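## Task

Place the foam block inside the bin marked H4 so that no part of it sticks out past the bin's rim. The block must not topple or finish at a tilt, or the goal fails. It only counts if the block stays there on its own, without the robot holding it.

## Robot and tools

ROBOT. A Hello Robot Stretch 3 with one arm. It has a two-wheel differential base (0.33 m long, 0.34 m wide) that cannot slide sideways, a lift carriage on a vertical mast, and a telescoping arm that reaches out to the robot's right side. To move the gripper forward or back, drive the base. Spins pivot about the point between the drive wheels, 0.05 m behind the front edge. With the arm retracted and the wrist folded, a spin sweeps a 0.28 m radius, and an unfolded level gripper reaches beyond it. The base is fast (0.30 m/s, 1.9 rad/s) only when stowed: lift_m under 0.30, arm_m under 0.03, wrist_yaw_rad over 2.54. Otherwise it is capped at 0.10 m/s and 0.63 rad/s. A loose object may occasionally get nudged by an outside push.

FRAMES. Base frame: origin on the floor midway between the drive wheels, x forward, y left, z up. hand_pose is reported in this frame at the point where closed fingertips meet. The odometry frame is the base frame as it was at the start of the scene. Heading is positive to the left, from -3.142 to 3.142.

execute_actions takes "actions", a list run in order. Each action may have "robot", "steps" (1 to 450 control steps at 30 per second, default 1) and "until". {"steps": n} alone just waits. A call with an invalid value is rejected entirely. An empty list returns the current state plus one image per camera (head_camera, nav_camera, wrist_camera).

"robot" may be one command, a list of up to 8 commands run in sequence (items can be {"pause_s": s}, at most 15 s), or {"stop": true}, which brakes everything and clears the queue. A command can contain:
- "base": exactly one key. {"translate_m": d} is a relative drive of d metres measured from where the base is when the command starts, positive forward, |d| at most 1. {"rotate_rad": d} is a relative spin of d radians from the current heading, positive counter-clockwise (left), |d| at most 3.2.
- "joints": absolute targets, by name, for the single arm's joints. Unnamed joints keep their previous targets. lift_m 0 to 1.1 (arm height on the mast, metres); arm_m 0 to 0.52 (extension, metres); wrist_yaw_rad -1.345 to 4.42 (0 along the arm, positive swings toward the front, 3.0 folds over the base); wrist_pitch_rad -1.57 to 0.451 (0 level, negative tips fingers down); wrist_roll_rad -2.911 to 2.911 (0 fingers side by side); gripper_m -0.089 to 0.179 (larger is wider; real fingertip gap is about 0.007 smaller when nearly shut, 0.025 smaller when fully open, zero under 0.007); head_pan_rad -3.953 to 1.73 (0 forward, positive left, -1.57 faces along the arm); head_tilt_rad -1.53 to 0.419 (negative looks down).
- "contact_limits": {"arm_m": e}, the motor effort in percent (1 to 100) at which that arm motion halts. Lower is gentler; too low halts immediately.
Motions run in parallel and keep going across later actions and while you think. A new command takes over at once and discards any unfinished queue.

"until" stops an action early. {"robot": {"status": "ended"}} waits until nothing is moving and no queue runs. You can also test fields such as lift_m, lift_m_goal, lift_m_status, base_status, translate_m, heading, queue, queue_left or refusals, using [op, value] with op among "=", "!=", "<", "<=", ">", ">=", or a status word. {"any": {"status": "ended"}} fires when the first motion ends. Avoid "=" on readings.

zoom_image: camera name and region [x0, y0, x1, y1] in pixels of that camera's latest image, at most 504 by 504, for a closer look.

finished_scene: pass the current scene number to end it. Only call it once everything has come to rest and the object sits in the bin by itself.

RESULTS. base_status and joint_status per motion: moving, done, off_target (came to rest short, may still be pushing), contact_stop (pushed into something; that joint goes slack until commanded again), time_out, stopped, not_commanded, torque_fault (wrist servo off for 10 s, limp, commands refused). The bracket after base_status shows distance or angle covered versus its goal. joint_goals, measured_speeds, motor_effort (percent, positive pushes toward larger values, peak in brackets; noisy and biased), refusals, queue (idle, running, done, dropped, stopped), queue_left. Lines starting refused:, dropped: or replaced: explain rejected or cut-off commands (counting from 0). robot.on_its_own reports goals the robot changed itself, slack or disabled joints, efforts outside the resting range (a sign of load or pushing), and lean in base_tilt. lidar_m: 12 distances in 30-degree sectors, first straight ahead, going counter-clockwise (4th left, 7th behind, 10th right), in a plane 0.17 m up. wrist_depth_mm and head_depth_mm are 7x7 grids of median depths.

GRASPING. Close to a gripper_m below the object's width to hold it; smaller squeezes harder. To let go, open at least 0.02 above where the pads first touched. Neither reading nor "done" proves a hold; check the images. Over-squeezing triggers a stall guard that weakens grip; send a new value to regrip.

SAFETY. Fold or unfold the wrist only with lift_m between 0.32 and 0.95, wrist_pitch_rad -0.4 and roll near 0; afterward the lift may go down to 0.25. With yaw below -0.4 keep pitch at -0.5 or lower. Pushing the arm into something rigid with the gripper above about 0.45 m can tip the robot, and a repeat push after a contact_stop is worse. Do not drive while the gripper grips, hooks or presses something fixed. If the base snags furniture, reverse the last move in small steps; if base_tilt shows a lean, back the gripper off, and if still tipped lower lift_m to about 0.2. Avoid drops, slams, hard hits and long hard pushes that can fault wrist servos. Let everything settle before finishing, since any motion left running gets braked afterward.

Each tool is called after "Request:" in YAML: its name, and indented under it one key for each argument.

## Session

Request:
execute_actions:
  actions: []

Scene clock: 0.00 s.
robot.base_odometry: x=+0.000 y=+0.000 heading=+0.000 (m, m, rad; robot's odometry frame)
robot.turned_by_wheels: +0.000 (rad since the last result)
robot.turned_by_imu: +0.000 (rad since the last result)
robot.base_tilt: forward=-0.8 right=-0.1 (deg)
robot.lidar_m: 0.74 0.76 1.61 1.52 1.44 1.03 0.99 1.02 1.37 2.21 1.07 0.77
robot.head_depth_mm: 680 688 694 702 708 716 724 / 678 686 693 699 707 714 721 / 679 684 690 698 705 711 719 / 676 682 690 695 704 712 718 / 673 681 687 694 702 709 716 / 673 679 686 692 699 707 713 / 671 677 683 691 699 703 712
robot.base_status: not_commanded
robot.joint_positions: lift_m=+0.538 arm_m=+0.003 wrist_yaw_rad=+3.126 wrist_pitch_rad=-0.544 wrist_roll_rad=-0.013 gripper_m=+0.037 head_pan_rad=+0.003 head_tilt_rad=-0.023
robot.joint_goals: lift_m=+0.538 arm_m=+0.003 wrist_yaw_rad=+3.126 wrist_pitch_rad=-0.544 wrist_roll_rad=-0.013 gripper_m=+0.037 head_pan_rad=+0.003 head_tilt_rad=-0.023
robot.joint_status: lift_m=not_commanded arm_m=not_commanded wrist_yaw_rad=not_commanded wrist_pitch_rad=not_commanded wrist_roll_rad=not_commanded gripper_m=not_commanded head_pan_rad=not_commanded head_tilt_rad=not_commanded
robot.measured_speeds: translate_m=+0.000 rotate_rad=+0.000 lift_m=+0.000 arm_m=+0.000 wrist_yaw_rad=+0.000 wrist_pitch_rad=+0.000 wrist_roll_rad=+0.000 head_pan_rad=+0.000 head_tilt_rad=+0.000
robot: refusals=0 queue=idle queue_left=0
robot.motor_effort: left_wheel=+0 right_wheel=+1 lift_m=+40 arm_m=+0 wrist_yaw_rad=+0 wrist_pitch_rad=+4 wrist_roll_rad=+0 gripper_m=-1 head_pan_rad=-1 head_tilt_rad=+1 (%)
robot.hand_pose: x=-0.0179 y=+0.0591 z=+0.5233 quat_wxyz=(+0.195, +0.678, +0.186, +0.684) (m; robot's base frame)
robot.wrist_depth_mm: - - - - - - - / - - - - - - - / - - - - - - - / - - - - 995 - 927 / 900 887 863 871 873 834 840 / 773 759 774 760 718 739 733 / 686 674 684 679 663 661 641
pictures: head_camera (sideways: a quarter turn clockwise sets it upright), nav_camera (sideways: a quarter turn counterclockwise sets it upright), wrist_camera
Images, in order (width x height): head_camera 896x504, nav_camera 672x504, wrist_camera 644x364.

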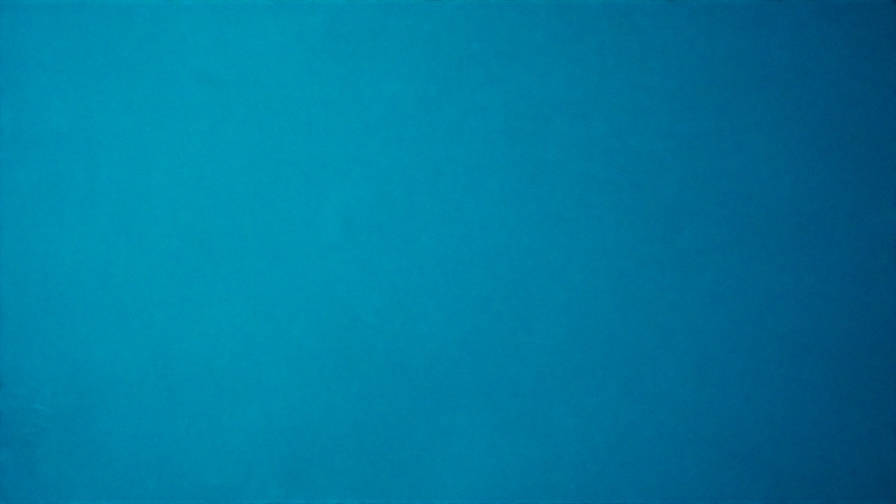

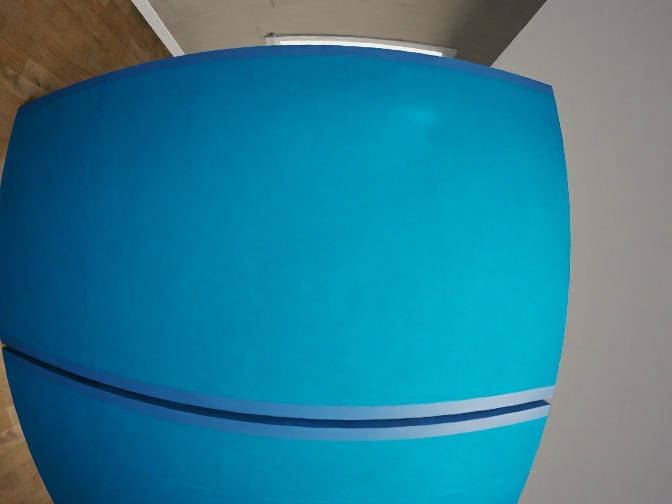

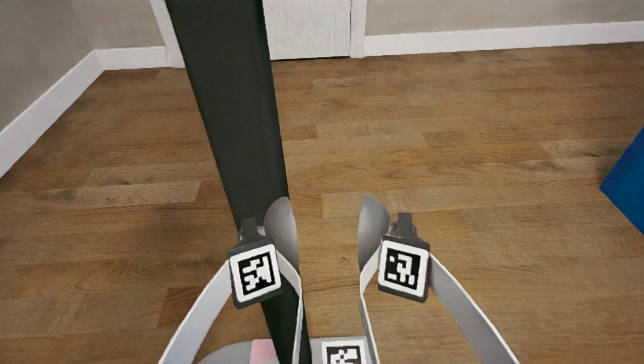

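Request:
execute_actions:
  actions:
    - {"robot":{"joints":{"head_pan_rad":-1.5,"head_tilt_rad":-0.35}},"steps":90,"until":{"robot":{"status":"ended"}}}

Request:
execute_actions:
  actions:
    - {"robot":{"joints":{"head_pan_rad":-3.0}},"steps":90,"until":{"robot":{"status":"ended"}}}

Request:
execute_actions:
  actions:
    - {"robot":{"joints":{"head_pan_rad":1.3}},"steps":150,"until":{"robot":{"status":"ended"}}}

Scene clock: 18.47 s.
robot.base_odometry: x=+0.000 y=+0.000 heading=+0.000 (m, m, rad; robot's odometry frame)
robot.turned_by_wheels: +0.000 (rad since the last result)
robot.turned_by_imu: -0.001 (rad since the last result)
robot.base_tilt: forward=-0.9 right=-0.3 (deg)
robot.lidar_m: 0.74 0.76 1.61 1.52 1.44 1.03 0.99 1.02 1.37 2.21 1.08 0.77
robot.head_depth_mm: 1885 2011 1641 2284 2344 1790 1442 / 1900 1999 1637 2298 2361 1793 1452 / 1900 2021 1643 2312 2376 1808 1454 / 1897 2018 1862 2327 2388 1816 1463 / 1919 2045 1721 2359 2410 1813 1475 / 1921 2046 1918 2304 2228 1825 1474 / 1915 2005 1820 2009 2001 1775 1479
robot.base_status: not_commanded
robot.joint_positions: lift_m=+0.538 arm_m=+0.003 wrist_yaw_rad=+3.126 wrist_pitch_rad=-0.544 wrist_roll_rad=-0.013 gripper_m=+0.037 head_pan_rad=-1.493 head_tilt_rad=-0.346
robot.joint_goals: lift_m=+0.538 arm_m=+0.003 wrist_yaw_rad=+3.126 wrist_pitch_rad=-0.544 wrist_roll_rad=-0.013 gripper_m=+0.037 head_pan_rad=-1.500 head_tilt_rad=-0.350
robot.joint_status: lift_m=not_commanded arm_m=not_commanded wrist_yaw_rad=not_commanded wrist_pitch_rad=not_commanded wrist_roll_rad=not_commanded gripper_m=not_commanded head_pan_rad=done head_tilt_rad=done
robot.measured_speeds: translate_m=+0.000 rotate_rad=+0.000 lift_m=+0.000 arm_m=+0.000 wrist_yaw_rad=+0.000 wrist_pitch_rad=+0.000 wrist_roll_rad=+0.000 head_pan_rad=+0.000 head_tilt_rad=+0.000
robot: refusals=0 queue=done queue_left=0
robot.motor_effort: left_wheel=+0(0) right_wheel=+1(1) lift_m=+40(40) arm_m=+0(1) wrist_yaw_rad=+0(1) wrist_pitch_rad=+4(4) wrist_roll_rad=+0(0) gripper_m=+0(0) head_pan_rad=-4(49) head_tilt_rad=-3(19) (%)
robot.hand_pose: x=-0.0179 y=+0.0591 z=+0.5233 quat_wxyz=(+0.195, +0.678, +0.186, +0.684) (m; robot's base frame)
robot.wrist_depth_mm: - - - - - - - / - - - - - - - / - - - - - - - / - - - - - 983 924 / 907 887 863 862 883 844 830 / 777 762 756 761 718 745 728 / 683 674 684 681 664 649 649
pictures: head_camera (sideways: a quarter turn clockwise sets it upright), nav_camera (sideways: a quarter turn counterclockwise sets it upright), wrist_camera
Images, in order (width x height): head_camera 896x504, nav_camera 672x504, wrist_camera 644x364.

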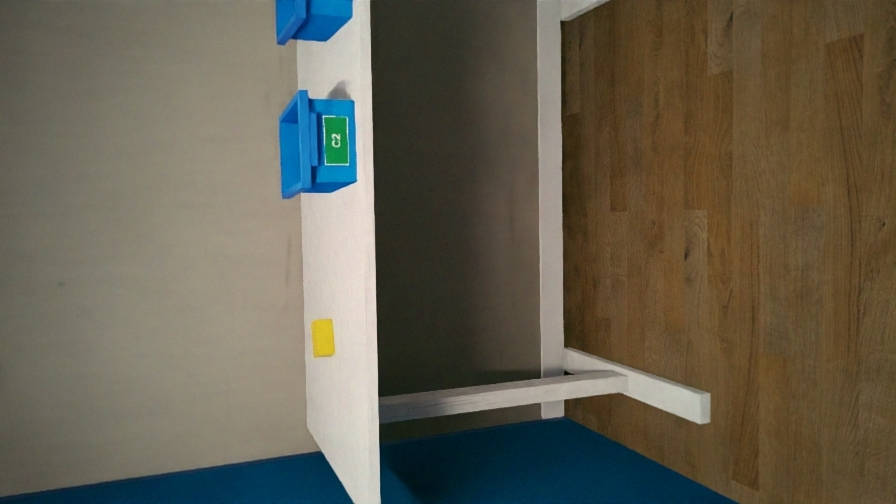

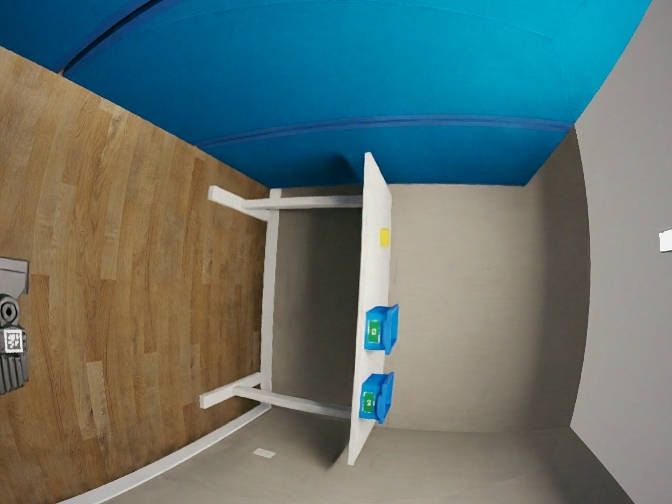

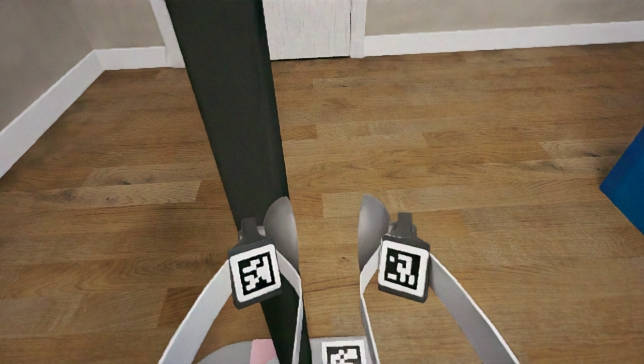

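Scene clock: 19.77 s.
robot.base_odometry: x=+0.000 y=+0.000 heading=+0.000 (m, m, rad; robot's odometry frame)
robot.turned_by_wheels: +0.000 (rad since the last result)
robot.turned_by_imu: +0.000 (rad since the last result)
robot.base_tilt: forward=-0.9 right=-0.3 (deg)
robot.lidar_m: 0.74 0.76 1.61 1.52 1.44 1.03 0.99 1.02 1.37 2.21 1.07 0.77
robot.head_depth_mm: 798 868 926 994 1070 1158 1264 / 805 876 934 1005 1087 1174 1284 / 814 886 949 1017 1099 1190 1310 / 823 897 956 1032 1113 1211 1323 / 829 908 969 1044 1130 1230 1345 / 852 916 981 1054 1141 1250 1360 / 868 929 992 1071 1159 1268 1371
robot.base_status: not_commanded
robot.joint_positions: lift_m=+0.538 arm_m=+0.003 wrist_yaw_rad=+3.126 wrist_pitch_rad=-0.544 wrist_roll_rad=-0.013 gripper_m=+0.037 head_pan_rad=-2.993 head_tilt_rad=-0.346
robot.joint_goals: lift_m=+0.538 arm_m=+0.003 wrist_yaw_rad=+3.126 wrist_pitch_rad=-0.544 wrist_roll_rad=-0.013 gripper_m=+0.037 head_pan_rad=-3.000 head_tilt_rad=-0.350
robot.joint_status: lift_m=not_commanded arm_m=not_commanded wrist_yaw_rad=not_commanded wrist_pitch_rad=not_commanded wrist_roll_rad=not_commanded gripper_m=not_commanded head_pan_rad=done head_tilt_rad=done
robot.measured_speeds: translate_m=+0.000 rotate_rad=+0.000 lift_m=+0.000 arm_m=+0.000 wrist_yaw_rad=+0.000 wrist_pitch_rad=+0.000 wrist_roll_rad=+0.000 head_pan_rad=+0.000 head_tilt_rad=+0.000
robot: refusals=0 queue=done queue_left=0
robot.motor_effort: left_wheel=+0(0) right_wheel=+1(1) lift_m=+40(40) arm_m=+0(0) wrist_yaw_rad=+0(0) wrist_pitch_rad=+4(4) wrist_roll_rad=+0(0) gripper_m=+0(1) head_pan_rad=-4(46) head_tilt_rad=-1(1) (%)
robot.hand_pose: x=-0.0179 y=+0.0591 z=+0.5233 quat_wxyz=(+0.195, +0.678, +0.186, +0.684) (m; robot's base frame)
robot.wrist_depth_mm: - - - - - - - / - - - - - - - / - - - - - - - / - - - - - 984 920 / 890 894 879 862 872 840 833 / 777 762 768 746 713 743 730 / 690 679 690 686 663 655 649
pictures: head_camera (sideways: a quarter turn clockwise sets it upright), nav_camera (sideways: a quarter turn counterclockwise sets it upright), wrist_camera
Images, in order (width x height): head_camera 896x504, nav_camera 672x504, wrist_camera 644x364.

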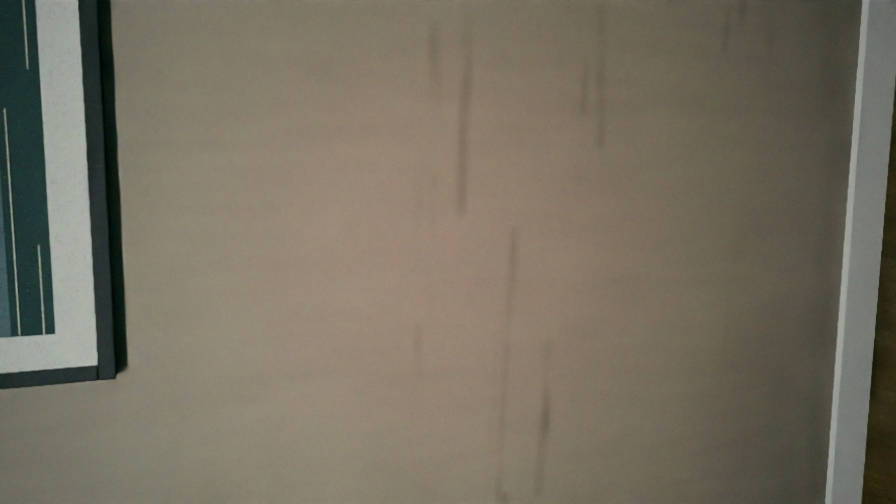

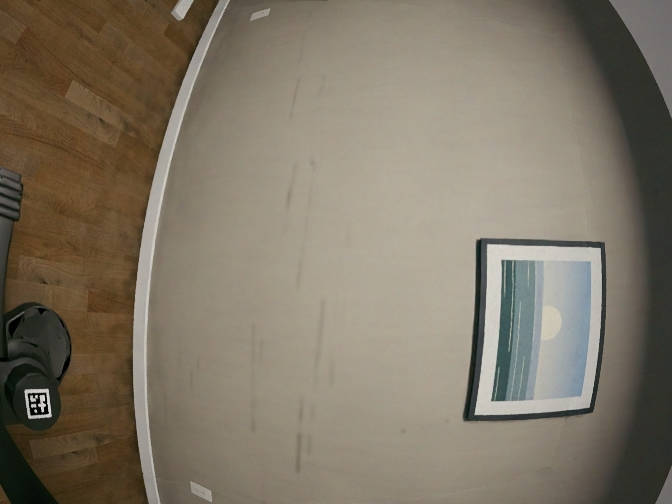

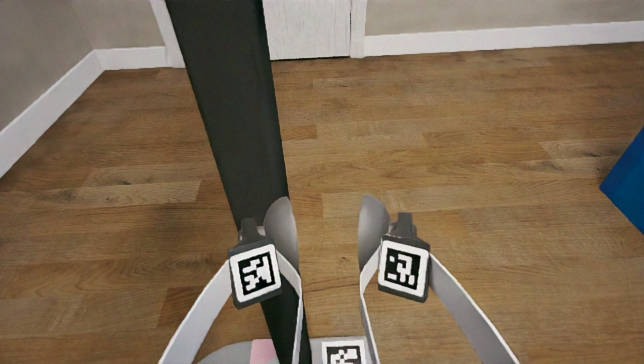

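Scene clock: 22.23 s.
robot.base_odometry: x=+0.000 y=+0.000 heading=+0.000 (m, m, rad; robot's odometry frame)
robot.turned_by_wheels: +0.000 (rad since the last result)
robot.turned_by_imu: -0.001 (rad since the last result)
robot.base_tilt: forward=-0.7 right=-0.2 (deg)
robot.lidar_m: 0.74 0.76 1.61 1.52 1.44 1.03 0.99 1.02 1.37 2.21 1.08 0.77
robot.head_depth_mm: 1526 1632 1757 1893 2055 1784 1443 / 1473 1577 1692 1828 1971 1798 1448 / 1430 1526 1631 1759 1899 1802 1450 / 1386 1475 1574 1689 1814 1820 1463 / 1349 1434 1522 1624 1734 1783 1469 / 1297 1370 1457 1543 1668 1749 1480 / 1253 1328 1404 1496 1599 1699 1477
robot.base_status: not_commanded
robot.joint_positions: lift_m=+0.538 arm_m=+0.003 wrist_yaw_rad=+3.126 wrist_pitch_rad=-0.544 wrist_roll_rad=-0.013 gripper_m=+0.037 head_pan_rad=+1.293 head_tilt_rad=-0.346
robot.joint_goals: lift_m=+0.538 arm_m=+0.003 wrist_yaw_rad=+3.126 wrist_pitch_rad=-0.544 wrist_roll_rad=-0.013 gripper_m=+0.037 head_pan_rad=+1.300 head_tilt_rad=-0.350
robot.joint_status: lift_m=not_commanded arm_m=not_commanded wrist_yaw_rad=not_commanded wrist_pitch_rad=not_commanded wrist_roll_rad=not_commanded gripper_m=not_commanded head_pan_rad=done head_tilt_rad=done
robot.measured_speeds: translate_m=+0.000 rotate_rad=+0.000 lift_m=+0.000 arm_m=+0.000 wrist_yaw_rad=+0.000 wrist_pitch_rad=+0.000 wrist_roll_rad=+0.000 head_pan_rad=+0.000 head_tilt_rad=+0.000
robot: refusals=0 queue=done queue_left=0
robot.motor_effort: left_wheel=+0(0) right_wheel=+0(0) lift_m=+40(40) arm_m=-1(1) wrist_yaw_rad=+0(0) wrist_pitch_rad=+4(4) wrist_roll_rad=+0(0) gripper_m=+0(1) head_pan_rad=+4(49) head_tilt_rad=-1(1) (%)
robot.hand_pose: x=-0.0179 y=+0.0591 z=+0.5233 quat_wxyz=(+0.195, +0.678, +0.186, +0.684) (m; robot's base frame)
robot.wrist_depth_mm: - - - - - - - / - - - - - - - / - - - - - - - / - - - - - 983 922 / 899 886 869 868 868 844 830 / 784 763 767 755 725 737 725 / 683 675 686 685 659 660 651
pictures: head_camera (sideways: a quarter turn clockwise sets it upright), nav_camera (sideways: a quarter turn counterclockwise sets it upright), wrist_camera
Images, in order (width x height): head_camera 896x504, nav_camera 672x504, wrist_camera 644x364.

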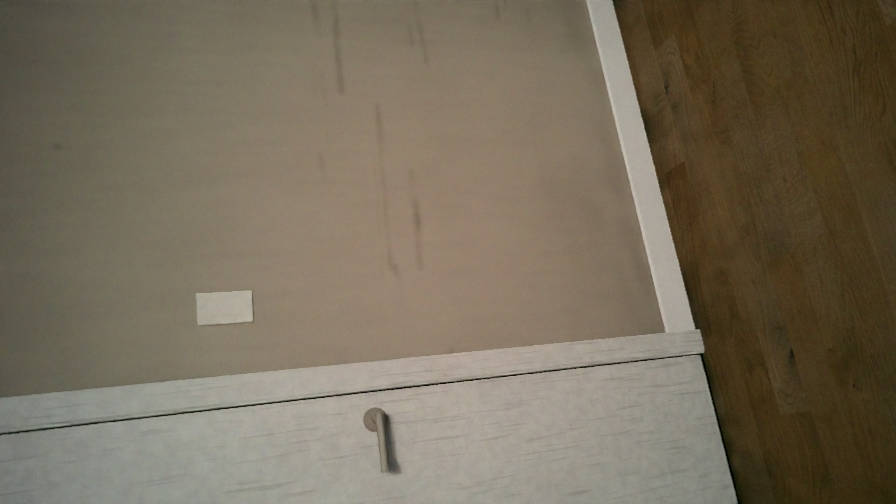

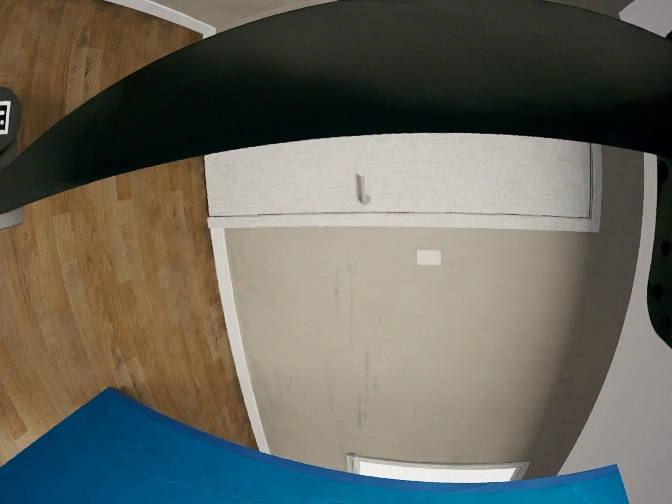

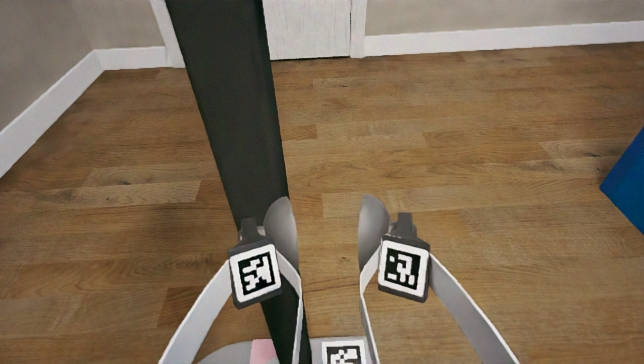

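Request:
execute_actions:
  actions:
    - {"robot":[{"joints":{"lift_m":0.27,"head_pan_rad":0,"head_tilt_rad":-0.4}},{"base":{"rotate_rad":-1.571}},{"base":{"translate_m":0.85}},{"base":{"rotate_rad":1.571},"joints":{"head_pan_rad":-1.5}},{"joints":{"lift_m":0.9}},{"joints":{"wrist_yaw_rad":0,"wrist_pitch_rad":-0.4}},{"joints":{"lift_m":1.09,"wrist_pitch_rad":-0.6,"gripper_m":0.17}}],"steps":450,"until":{"robot":{"status":"ended"}}}
    - {"steps":450,"until":{"robot":{"status":"ended"}}}

Scene clock: 62.93 s.
robot.base_odometry: x=+0.000 y=-0.850 heading=+0.000 (m, m, rad; robot's odometry frame)
robot.turned_by_wheels: +0.000 (rad since the last result)
robot.turned_by_imu: -0.007 (rad since the last result)
robot.base_tilt: forward=-0.8 right=-0.3 (deg)
robot.lidar_m: 0.75 0.78 1.04 2.36 1.42 1.02 0.98 1.01 1.14 1.37 1.05 0.79
robot.head_depth_mm: 1150 1208 - - - - - / 1151 1216 - - - - - / 1153 1223 1306 - 658 - 1396 / 1160 1244 1312 857 694 1662 1404 / 1161 1244 1320 866 667 1674 1412 / 1163 1250 1317 876 705 1689 1414 / 1169 1259 1329 881 709 1635 1342
robot.base_status: done (rotate_rad +1.5709 of +1.5710)
robot.joint_positions: lift_m=+1.090 arm_m=+0.003 wrist_yaw_rad=+0.002 wrist_pitch_rad=-0.611 wrist_roll_rad=-0.013 gripper_m=+0.170 head_pan_rad=-1.493 head_tilt_rad=-0.396
robot.joint_goals: lift_m=+1.090 arm_m=+0.003 wrist_yaw_rad=+0.000 wrist_pitch_rad=-0.600 wrist_roll_rad=-0.013 gripper_m=+0.170 head_pan_rad=-1.500 head_tilt_rad=-0.400
robot.joint_status: lift_m=done arm_m=not_commanded wrist_yaw_rad=done wrist_pitch_rad=done wrist_roll_rad=not_commanded gripper_m=done head_pan_rad=done head_tilt_rad=done
robot.measured_speeds: translate_m=+0.000 rotate_rad=+0.000 lift_m=+0.000 arm_m=+0.000 wrist_yaw_rad=+0.000 wrist_pitch_rad=+0.000 wrist_roll_rad=+0.000 head_pan_rad=+0.000 head_tilt_rad=+0.000
robot: refusals=0 queue=done queue_left=0
robot.motor_effort: left_wheel=-2(9) right_wheel=+2(8) lift_m=+44(46) arm_m=-1(1) wrist_yaw_rad=-2(5) wrist_pitch_rad=+3(9) wrist_roll_rad=+0(0) gripper_m=+0(94) head_pan_rad=-4(46) head_tilt_rad=-2(6) (%)
robot.hand_pose: x=-0.0212 y=-0.3437 z=+1.0618 quat_wxyz=(+0.679, +0.215, -0.670, -0.211) (m; robot's base frame)
robot.wrist_depth_mm: 672 638 652 582 370 405 475 / 529 522 515 486 426 474 451 / 437 442 439 435 442 437 440 / 995 - - - - - - / - - - - - - - / 943 - - - - - - / 975 - - - - - -
pictures: head_camera (sideways: a quarter turn clockwise sets it upright), nav_camera (sideways: a quarter turn counterclockwise sets it upright), wrist_camera
Images, in order (width x height): head_camera 896x504, nav_camera 672x504, wrist_camera 644x364.

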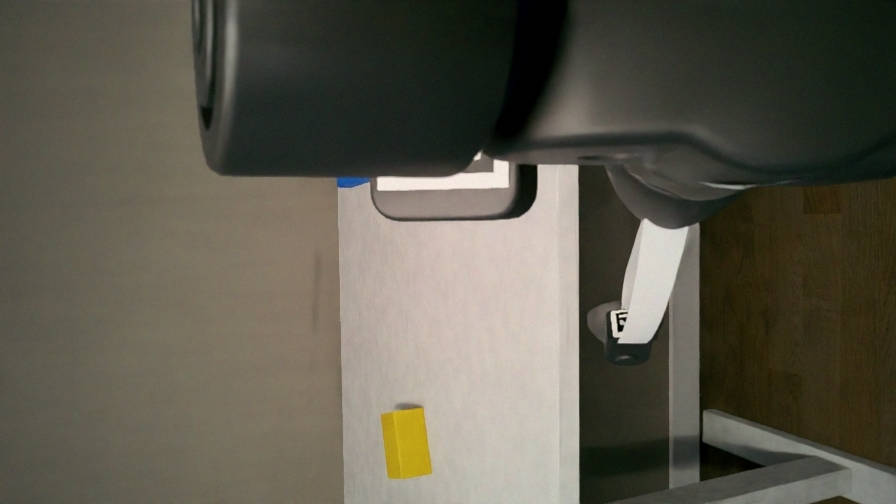

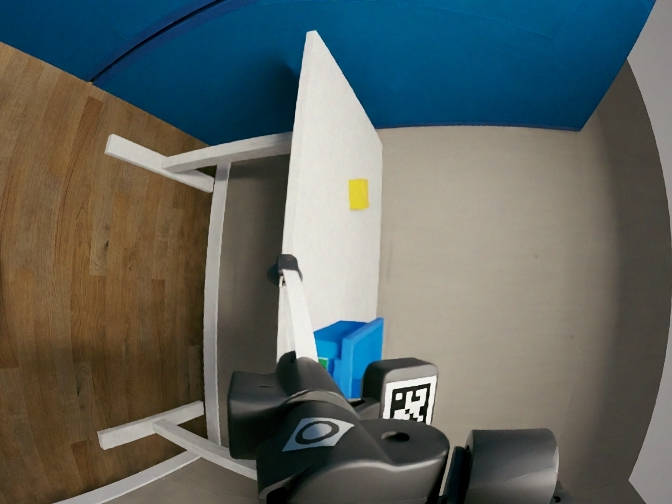

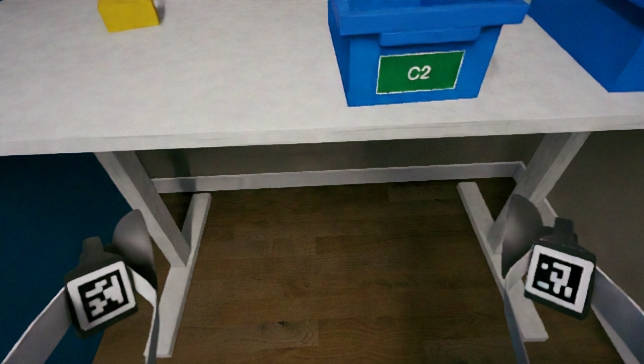

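Request:
execute_actions:
  actions:
    - {"robot":[{"base":{"translate_m":0.33},"joints":{"head_tilt_rad":-0.55}},{"joints":{"arm_m":0.4}}],"steps":300,"until":{"robot":{"status":"ended"}}}

Scene clock: 78.83 s.
robot.base_odometry: x=+0.330 y=-0.850 heading=+0.000 (m, m, rad; robot's odometry frame)
robot.turned_by_wheels: +0.000 (rad since the last result)
robot.turned_by_imu: -0.003 (rad since the last result)
robot.base_tilt: forward=-0.9 right=-0.1 (deg)
robot.lidar_m: 0.42 0.44 0.59 2.37 1.90 1.36 1.30 1.34 1.40 0.93 0.62 0.44
robot.head_depth_mm: 1153 1230 884 686 1712 1488 1265 / - 1250 884 690 1713 1492 1265 / - - 884 695 1730 1498 1268 / 1151 1243 866 700 1731 1511 1271 / 1155 1248 912 706 1337 1408 1250 / 1159 1251 921 708 1644 1482 1282 / 1129 1184 979 714 1164 1152 1155
robot.base_status: done (translate_m +0.3300 of +0.3300)
robot.joint_positions: lift_m=+1.090 arm_m=+0.400 wrist_yaw_rad=+0.001 wrist_pitch_rad=-0.612 wrist_roll_rad=-0.013 gripper_m=+0.170 head_pan_rad=-1.493 head_tilt_rad=-0.544
robot.joint_goals: lift_m=+1.090 arm_m=+0.400 wrist_yaw_rad=+0.000 wrist_pitch_rad=-0.600 wrist_roll_rad=-0.013 gripper_m=+0.170 head_pan_rad=-1.500 head_tilt_rad=-0.550
robot.joint_status: lift_m=done arm_m=done wrist_yaw_rad=done wrist_pitch_rad=done wrist_roll_rad=not_commanded gripper_m=done head_pan_rad=done head_tilt_rad=done
robot.measured_speeds: translate_m=+0.000 rotate_rad=+0.000 lift_m=+0.000 arm_m=+0.000 wrist_yaw_rad=+0.000 wrist_pitch_rad=+0.000 wrist_roll_rad=+0.000 head_pan_rad=+0.000 head_tilt_rad=+0.000
robot: refusals=0 queue=done queue_left=0
robot.motor_effort: left_wheel=-2(3) right_wheel=+2(5) lift_m=+44(44) arm_m=+2(3) wrist_yaw_rad=-1(2) wrist_pitch_rad=+4(3) wrist_roll_rad=+0(0) gripper_m=+0(1) head_pan_rad=-4(4) head_tilt_rad=-3(13) (%)
robot.hand_pose: x=-0.0214 y=-0.7407 z=+1.0617 quat_wxyz=(+0.679, +0.215, -0.670, -0.212) (m; robot's base frame)
robot.wrist_depth_mm: 614 651 648 639 620 612 595 / 559 516 505 501 494 484 479 / 429 425 409 357 409 407 401 / 366 360 358 351 351 349 343 / 317 324 311 309 307 307 303 / 288 272 276 275 272 268 274 / 246 250 249 246 244 244 241
pictures: head_camera (sideways: a quarter turn clockwise sets it upright), nav_camera (sideways: a quarter turn counterclockwise sets it upright), wrist_camera
Images, in order (width x height): head_camera 896x504, nav_camera 672x504, wrist_camera 644x364.

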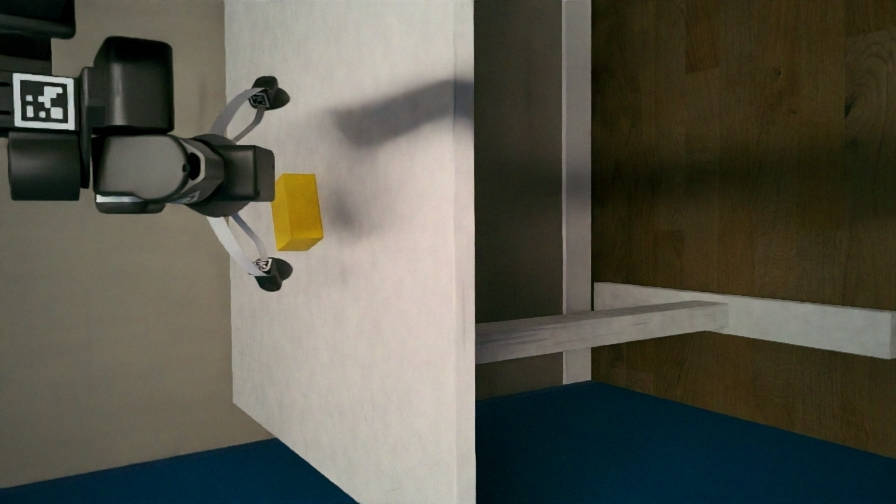

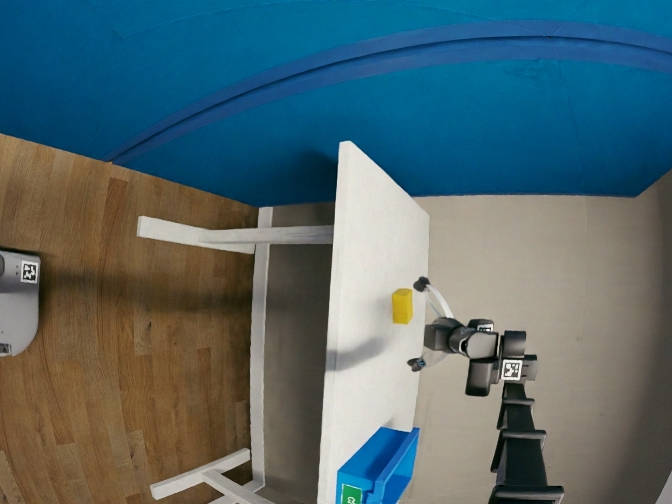

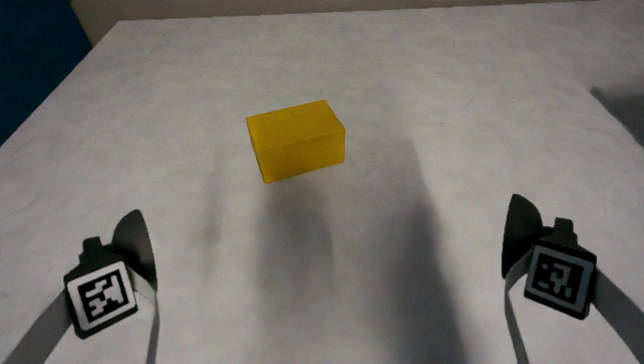

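Request:
execute_actions:
  actions:
    - {"robot":[{"joints":{"arm_m":0.0}},{"base":{"rotate_rad":0.6}},{"base":{"translate_m":-0.18}},{"base":{"rotate_rad":-0.6}},{"base":{"translate_m":0.178}},{"joints":{"arm_m":0.4}}],"steps":450,"until":{"robot":{"status":"ended"}}}
    - {"steps":200,"until":{"robot":{"status":"ended"}}}

Scene clock: 109.53 s.
robot.base_odometry: x=+0.359 y=-0.952 heading=+0.000 (m, m, rad; robot's odometry frame)
robot.turned_by_wheels: +0.000 (rad since the last result)
robot.turned_by_imu: -0.005 (rad since the last result)
robot.base_tilt: forward=-0.9 right=-0.3 (deg)
robot.lidar_m: 0.40 0.41 0.55 1.42 1.94 1.39 1.33 1.32 1.31 0.83 0.58 0.42
robot.head_depth_mm: 1069 1141 882 631 1625 1492 1261 / - 1160 886 636 1640 1496 1265 / - - 806 639 1640 1498 1273 / 1058 1164 855 642 1647 1506 1274 / 1064 1166 913 647 1089 1333 1252 / 1066 1172 920 650 1421 1444 1279 / 1051 1109 1038 654 1031 1085 1082
robot.base_status: done (translate_m +0.1780 of +0.1780)
robot.joint_positions: lift_m=+1.090 arm_m=+0.400 wrist_yaw_rad=+0.001 wrist_pitch_rad=-0.612 wrist_roll_rad=-0.013 gripper_m=+0.170 head_pan_rad=-1.493 head_tilt_rad=-0.544
robot.joint_goals: lift_m=+1.090 arm_m=+0.400 wrist_yaw_rad=+0.000 wrist_pitch_rad=-0.600 wrist_roll_rad=-0.013 gripper_m=+0.170 head_pan_rad=-1.500 head_tilt_rad=-0.550
robot.joint_status: lift_m=done arm_m=done wrist_yaw_rad=done wrist_pitch_rad=done wrist_roll_rad=not_commanded gripper_m=done head_pan_rad=done head_tilt_rad=done
robot.measured_speeds: translate_m=+0.000 rotate_rad=+0.000 lift_m=+0.000 arm_m=+0.000 wrist_yaw_rad=+0.000 wrist_pitch_rad=+0.000 wrist_roll_rad=+0.000 head_pan_rad=+0.000 head_tilt_rad=+0.000
robot: refusals=0 queue=done queue_left=0
robot.motor_effort: left_wheel=+2(6) right_wheel=-1(5) lift_m=+44(44) arm_m=+2(5) wrist_yaw_rad=-1(1) wrist_pitch_rad=+3(4) wrist_roll_rad=+0(0) gripper_m=+0(1) head_pan_rad=-4(4) head_tilt_rad=-2(2) (%)
robot.hand_pose: x=-0.0214 y=-0.7406 z=+1.0617 quat_wxyz=(+0.679, +0.215, -0.670, -0.212) (m; robot's base frame)
robot.wrist_depth_mm: 579 603 605 599 602 610 599 / 560 510 512 498 494 483 478 / 438 425 421 416 412 404 401 / 366 361 361 291 351 344 344 / 319 322 311 266 301 307 301 / 287 272 277 274 271 267 273 / 246 248 248 246 245 243 242
pictures: head_camera (sideways: a quarter turn clockwise sets it upright), nav_camera (sideways: a quarter turn counterclockwise sets it upright), wrist_camera
Images, in order (width x height): head_camera 896x504, nav_camera 672x504, wrist_camera 644x364.

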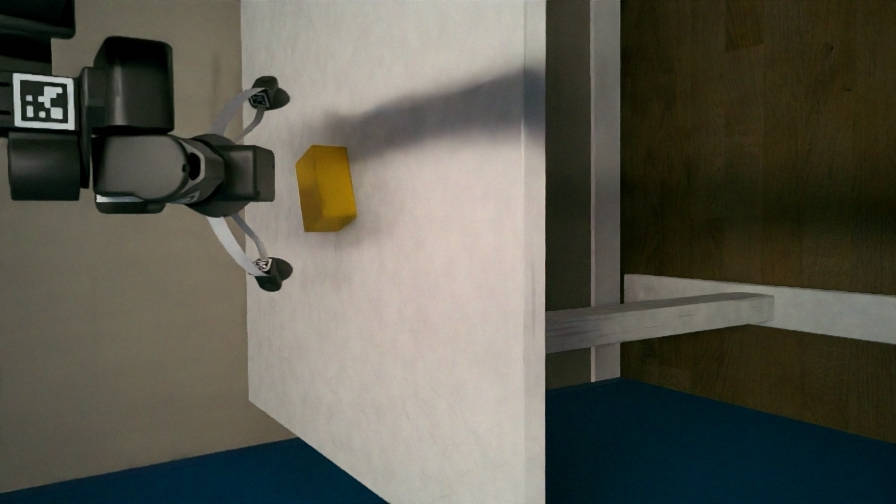

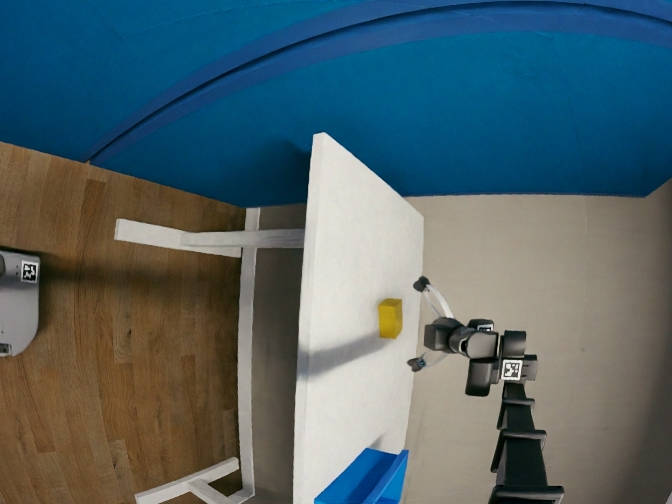

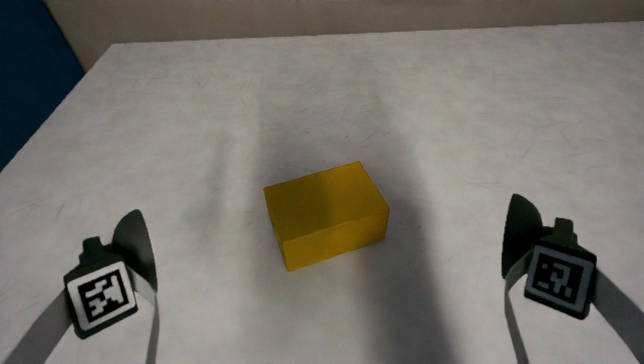

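Request:
execute_actions:
  actions:
    - {"robot":[{"joints":{"arm_m":0.49}},{"joints":{"lift_m":1.0}}],"steps":300,"until":{"robot":{"status":"ended"}}}

Scene clock: 117.63 s.
robot.base_odometry: x=+0.359 y=-0.952 heading=+0.000 (m, m, rad; robot's odometry frame)
robot.turned_by_wheels: +0.000 (rad since the last result)
robot.turned_by_imu: -0.002 (rad since the last result)
robot.base_tilt: forward=-0.9 right=-0.2 (deg)
robot.lidar_m: 0.40 0.41 0.55 1.42 1.94 1.39 1.33 1.32 1.31 0.83 0.58 0.42
robot.head_depth_mm: 1054 - 833 630 1638 1490 1261 / 1052 - 842 633 1630 1491 1263 / 1059 - 802 637 1638 1504 1268 / 1062 1164 856 641 1643 1504 1271 / 1062 1169 911 645 1095 1333 1252 / 1066 1167 922 649 1423 1436 1283 / 1054 1110 1038 654 1033 1089 1078
robot.base_status: done (translate_m +0.1780 of +0.1780)
robot.joint_positions: lift_m=+1.000 arm_m=+0.490 wrist_yaw_rad=+0.001 wrist_pitch_rad=-0.612 wrist_roll_rad=-0.013 gripper_m=+0.170 head_pan_rad=-1.493 head_tilt_rad=-0.544
robot.joint_goals: lift_m=+1.000 arm_m=+0.490 wrist_yaw_rad=+0.000 wrist_pitch_rad=-0.600 wrist_roll_rad=-0.013 gripper_m=+0.170 head_pan_rad=-1.500 head_tilt_rad=-0.550
robot.joint_status: lift_m=done arm_m=done wrist_yaw_rad=done wrist_pitch_rad=done wrist_roll_rad=not_commanded gripper_m=done head_pan_rad=done head_tilt_rad=done
robot.measured_speeds: translate_m=+0.000 rotate_rad=+0.000 lift_m=+0.000 arm_m=+0.000 wrist_yaw_rad=+0.000 wrist_pitch_rad=+0.000 wrist_roll_rad=+0.000 head_pan_rad=+0.000 head_tilt_rad=+0.000
robot: refusals=0 queue=done queue_left=0
robot.motor_effort: left_wheel=+2(2) right_wheel=-1(1) lift_m=+36(43) arm_m=+2(2) wrist_yaw_rad=-1(1) wrist_pitch_rad=+4(4) wrist_roll_rad=+0(0) gripper_m=+0(0) head_pan_rad=-4(4) head_tilt_rad=-2(2) (%)
robot.hand_pose: x=-0.0214 y=-0.8306 z=+0.9719 quat_wxyz=(+0.679, +0.215, -0.670, -0.212) (m; robot's base frame)
robot.wrist_depth_mm: 426 420 413 406 399 392 383 / 335 330 326 322 317 313 309 / 276 274 271 266 264 260 259 / 235 233 230 165 219 223 221 / 205 207 153 144 144 198 194 / 185 176 135 132 160 172 176 / - 161 156 155 158 157 156
pictures: head_camera (sideways: a quarter turn clockwise sets it upright), nav_camera (sideways: a quarter turn counterclockwise sets it upright), wrist_camera
Images, in order (width x height): head_camera 896x504, nav_camera 672x504, wrist_camera 644x364.

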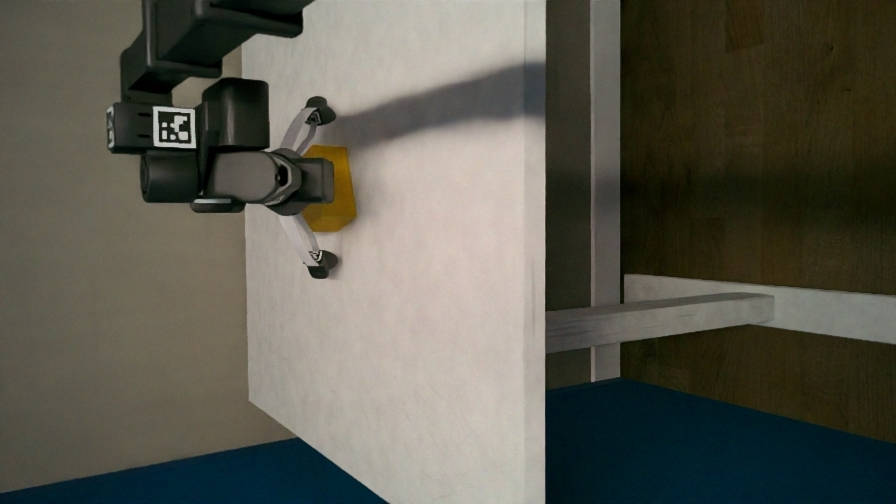

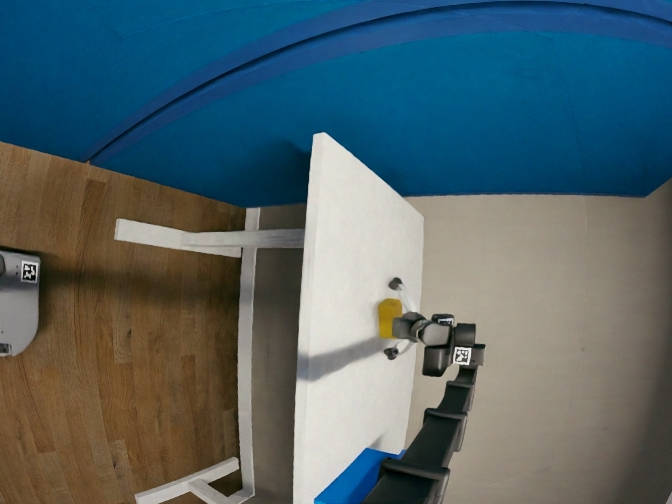

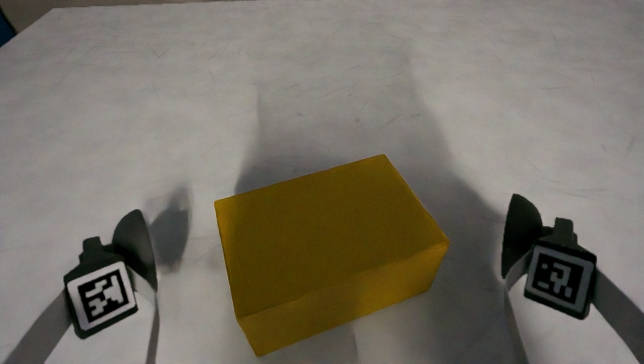

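Request:
execute_actions:
  actions:
    - {"robot":[{"joints":{"wrist_yaw_rad":0.3,"arm_m":0.5},"base":{"translate_m":-0.055}}],"steps":300,"until":{"robot":{"status":"ended"}}}

Scene clock: 125.07 s.
robot.base_odometry: x=+0.304 y=-0.952 heading=+0.000 (m, m, rad; robot's odometry frame)
robot.turned_by_wheels: +0.000 (rad since the last result)
robot.turned_by_imu: -0.001 (rad since the last result)
robot.base_tilt: forward=-0.7 right=-0.1 (deg)
robot.lidar_m: 0.45 0.47 0.63 2.46 1.85 1.34 1.27 1.27 1.32 0.89 0.66 0.47
robot.head_depth_mm: 1053 - 837 630 1628 1489 1262 / 1056 - 889 635 1631 1489 1262 / 1060 - 803 639 1646 1501 1272 / 1063 1146 809 642 1649 1504 1272 / 1068 1165 917 647 1171 1397 1250 / 1071 1171 920 651 1499 1504 1284 / 1069 1156 927 654 1174 1236 1224
robot.base_status: done (translate_m -0.0550 of -0.0550)
robot.joint_positions: lift_m=+1.000 arm_m=+0.500 wrist_yaw_rad=+0.298 wrist_pitch_rad=-0.612 wrist_roll_rad=-0.013 gripper_m=+0.170 head_pan_rad=-1.493 head_tilt_rad=-0.544
robot.joint_goals: lift_m=+1.000 arm_m=+0.500 wrist_yaw_rad=+0.300 wrist_pitch_rad=-0.600 wrist_roll_rad=-0.013 gripper_m=+0.170 head_pan_rad=-1.500 head_tilt_rad=-0.550
robot.joint_status: lift_m=done arm_m=done wrist_yaw_rad=done wrist_pitch_rad=done wrist_roll_rad=not_commanded gripper_m=done head_pan_rad=done head_tilt_rad=done
robot.measured_speeds: translate_m=+0.000 rotate_rad=+0.000 lift_m=+0.000 arm_m=+0.000 wrist_yaw_rad=+0.000 wrist_pitch_rad=+0.000 wrist_roll_rad=+0.000 head_pan_rad=+0.000 head_tilt_rad=+0.000
robot: refusals=0 queue=done queue_left=0
robot.motor_effort: left_wheel=+2(3) right_wheel=-1(4) lift_m=+35(35) arm_m=+2(2) wrist_yaw_rad=+2(3) wrist_pitch_rad=+4(4) wrist_roll_rad=+0(0) gripper_m=+0(1) head_pan_rad=-3(4) head_tilt_rad=-2(2) (%)
robot.hand_pose: x=+0.0360 y=-0.8320 z=+0.9719 quat_wxyz=(+0.703, +0.312, -0.630, -0.109) (m; robot's base frame)
robot.wrist_depth_mm: 443 418 412 403 398 389 383 / 335 330 325 322 316 312 307 / 278 273 268 266 264 260 258 / 235 232 230 166 213 224 221 / 204 207 153 145 147 198 193 / 185 175 137 134 133 172 176 / - 160 157 156 156 157 155
pictures: head_camera (sideways: a quarter turn clockwise sets it upright), nav_camera (sideways: a quarter turn counterclockwise sets it upright), wrist_camera
Images, in order (width x height): head_camera 896x504, nav_camera 672x504, wrist_camera 644x364.

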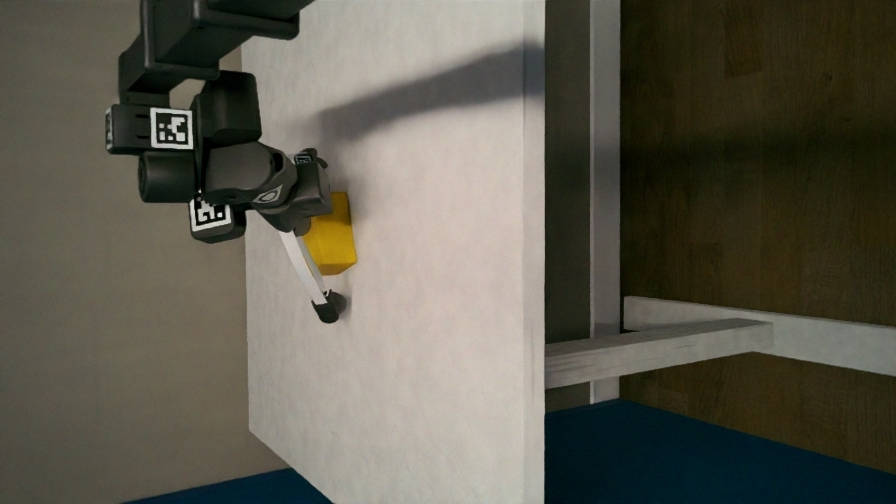

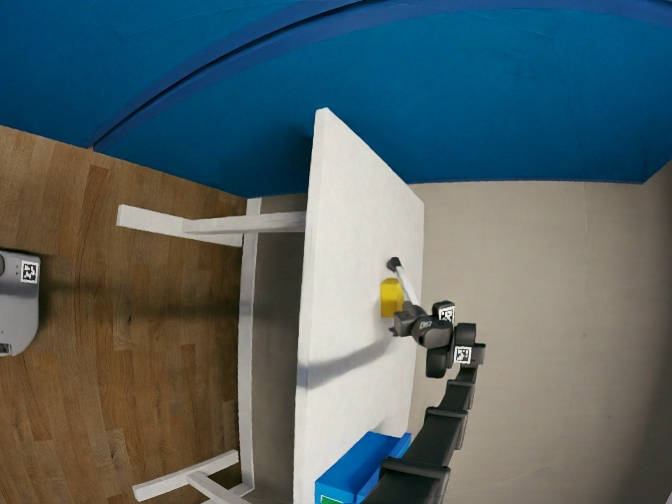

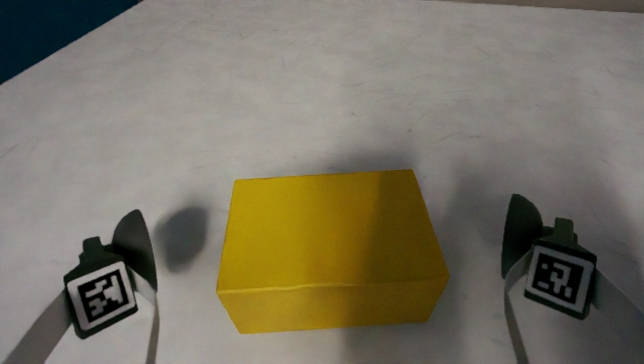

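Aligned. Grasp, lift, retract and look along the table.

Request:
execute_actions:
  actions:
    - {"robot":[{"joints":{"gripper_m":0.045}},{"pause_s":0.7},{"joints":{"lift_m":1.09}},{"joints":{"arm_m":0.0,"wrist_yaw_rad":0,"head_pan_rad":-2.2,"head_tilt_rad":-0.35}}],"steps":400,"until":{"robot":{"status":"ended"}}}

Scene clock: 137.23 s.
robot.base_odometry: x=+0.304 y=-0.952 heading=+0.000 (m, m, rad; robot's odometry frame)
robot.turned_by_wheels: +0.000 (rad since the last result)
robot.turned_by_imu: -0.003 (rad since the last result)
robot.base_tilt: forward=-0.8 right=-0.2 (deg)
robot.lidar_m: 0.45 0.47 0.63 2.46 1.85 1.33 1.27 1.27 1.31 0.89 0.66 0.47
robot.head_depth_mm: 1294 - - - 1656 1705 1421 / 1415 - - - 1438 1662 1424 / 1464 - - 746 - - 1401 / 1353 - - - - - 1370 / 1269 - - - - - - / 1188 - - - - - - / 1118 - - - - - -
robot.base_status: done (translate_m -0.0550 of -0.0550)
robot.joint_positions: lift_m=+1.090 arm_m=+0.003 wrist_yaw_rad=+0.001 wrist_pitch_rad=-0.615 wrist_roll_rad=-0.013 gripper_m=+0.046 head_pan_rad=-2.193 head_tilt_rad=-0.359
robot.joint_goals: lift_m=+1.090 arm_m=+0.000 wrist_yaw_rad=+0.000 wrist_pitch_rad=-0.600 wrist_roll_rad=-0.013 gripper_m=+0.045 head_pan_rad=-2.200 head_tilt_rad=-0.350
robot.joint_status: lift_m=done arm_m=done wrist_yaw_rad=done wrist_pitch_rad=done wrist_roll_rad=not_commanded gripper_m=done head_pan_rad=done head_tilt_rad=done
robot.measured_speeds: translate_m=+0.000 rotate_rad=+0.000 lift_m=+0.000 arm_m=+0.000 wrist_yaw_rad=+0.000 wrist_pitch_rad=+0.000 wrist_roll_rad=+0.000 head_pan_rad=+0.000 head_tilt_rad=+0.000
robot: refusals=0 queue=done queue_left=0
robot.motor_effort: left_wheel=+2(1) right_wheel=-1(1) lift_m=+44(45) arm_m=-3(4) wrist_yaw_rad=-1(3) wrist_pitch_rad=+5(5) wrist_roll_rad=+0(0) gripper_m=-20(99) head_pan_rad=-5(43) head_tilt_rad=+4(17) (%)
robot.hand_pose: x=-0.0214 y=-0.3433 z=+1.0610 quat_wxyz=(+0.678, +0.216, -0.669, -0.213) (m; robot's base frame)
robot.wrist_depth_mm: 631 647 641 629 624 580 406 / 561 516 508 502 494 489 409 / 429 423 423 413 412 406 388 / 364 361 358 165 349 362 365 / 607 855 147 145 143 - - / 609 786 133 135 137 - - / 591 956 - - - - -
pictures: head_camera (sideways: a quarter turn clockwise sets it upright), nav_camera (sideways: a quarter turn counterclockwise sets it upright), wrist_camera
Images, in order (width x height): head_camera 896x504, nav_camera 672x504, wrist_camera 644x364.

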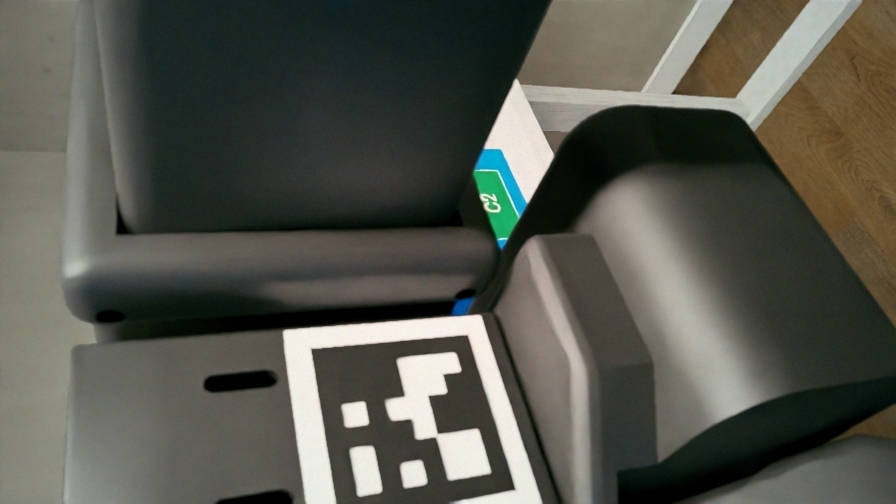

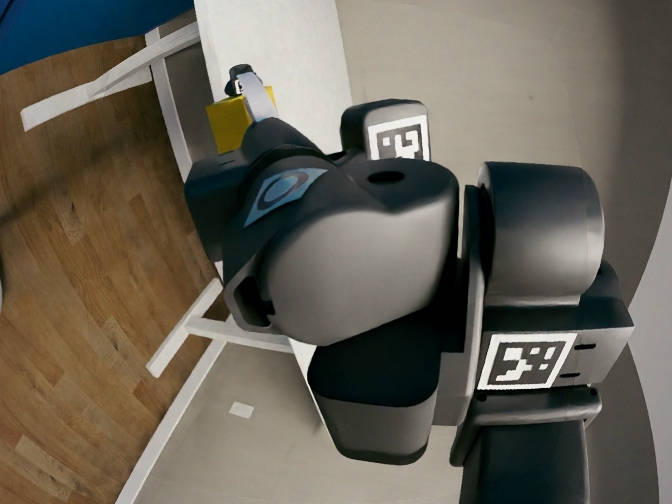

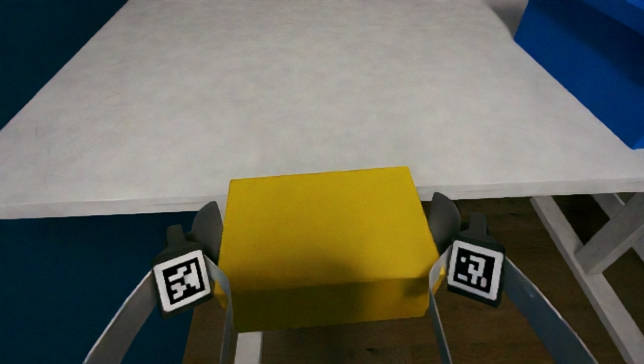

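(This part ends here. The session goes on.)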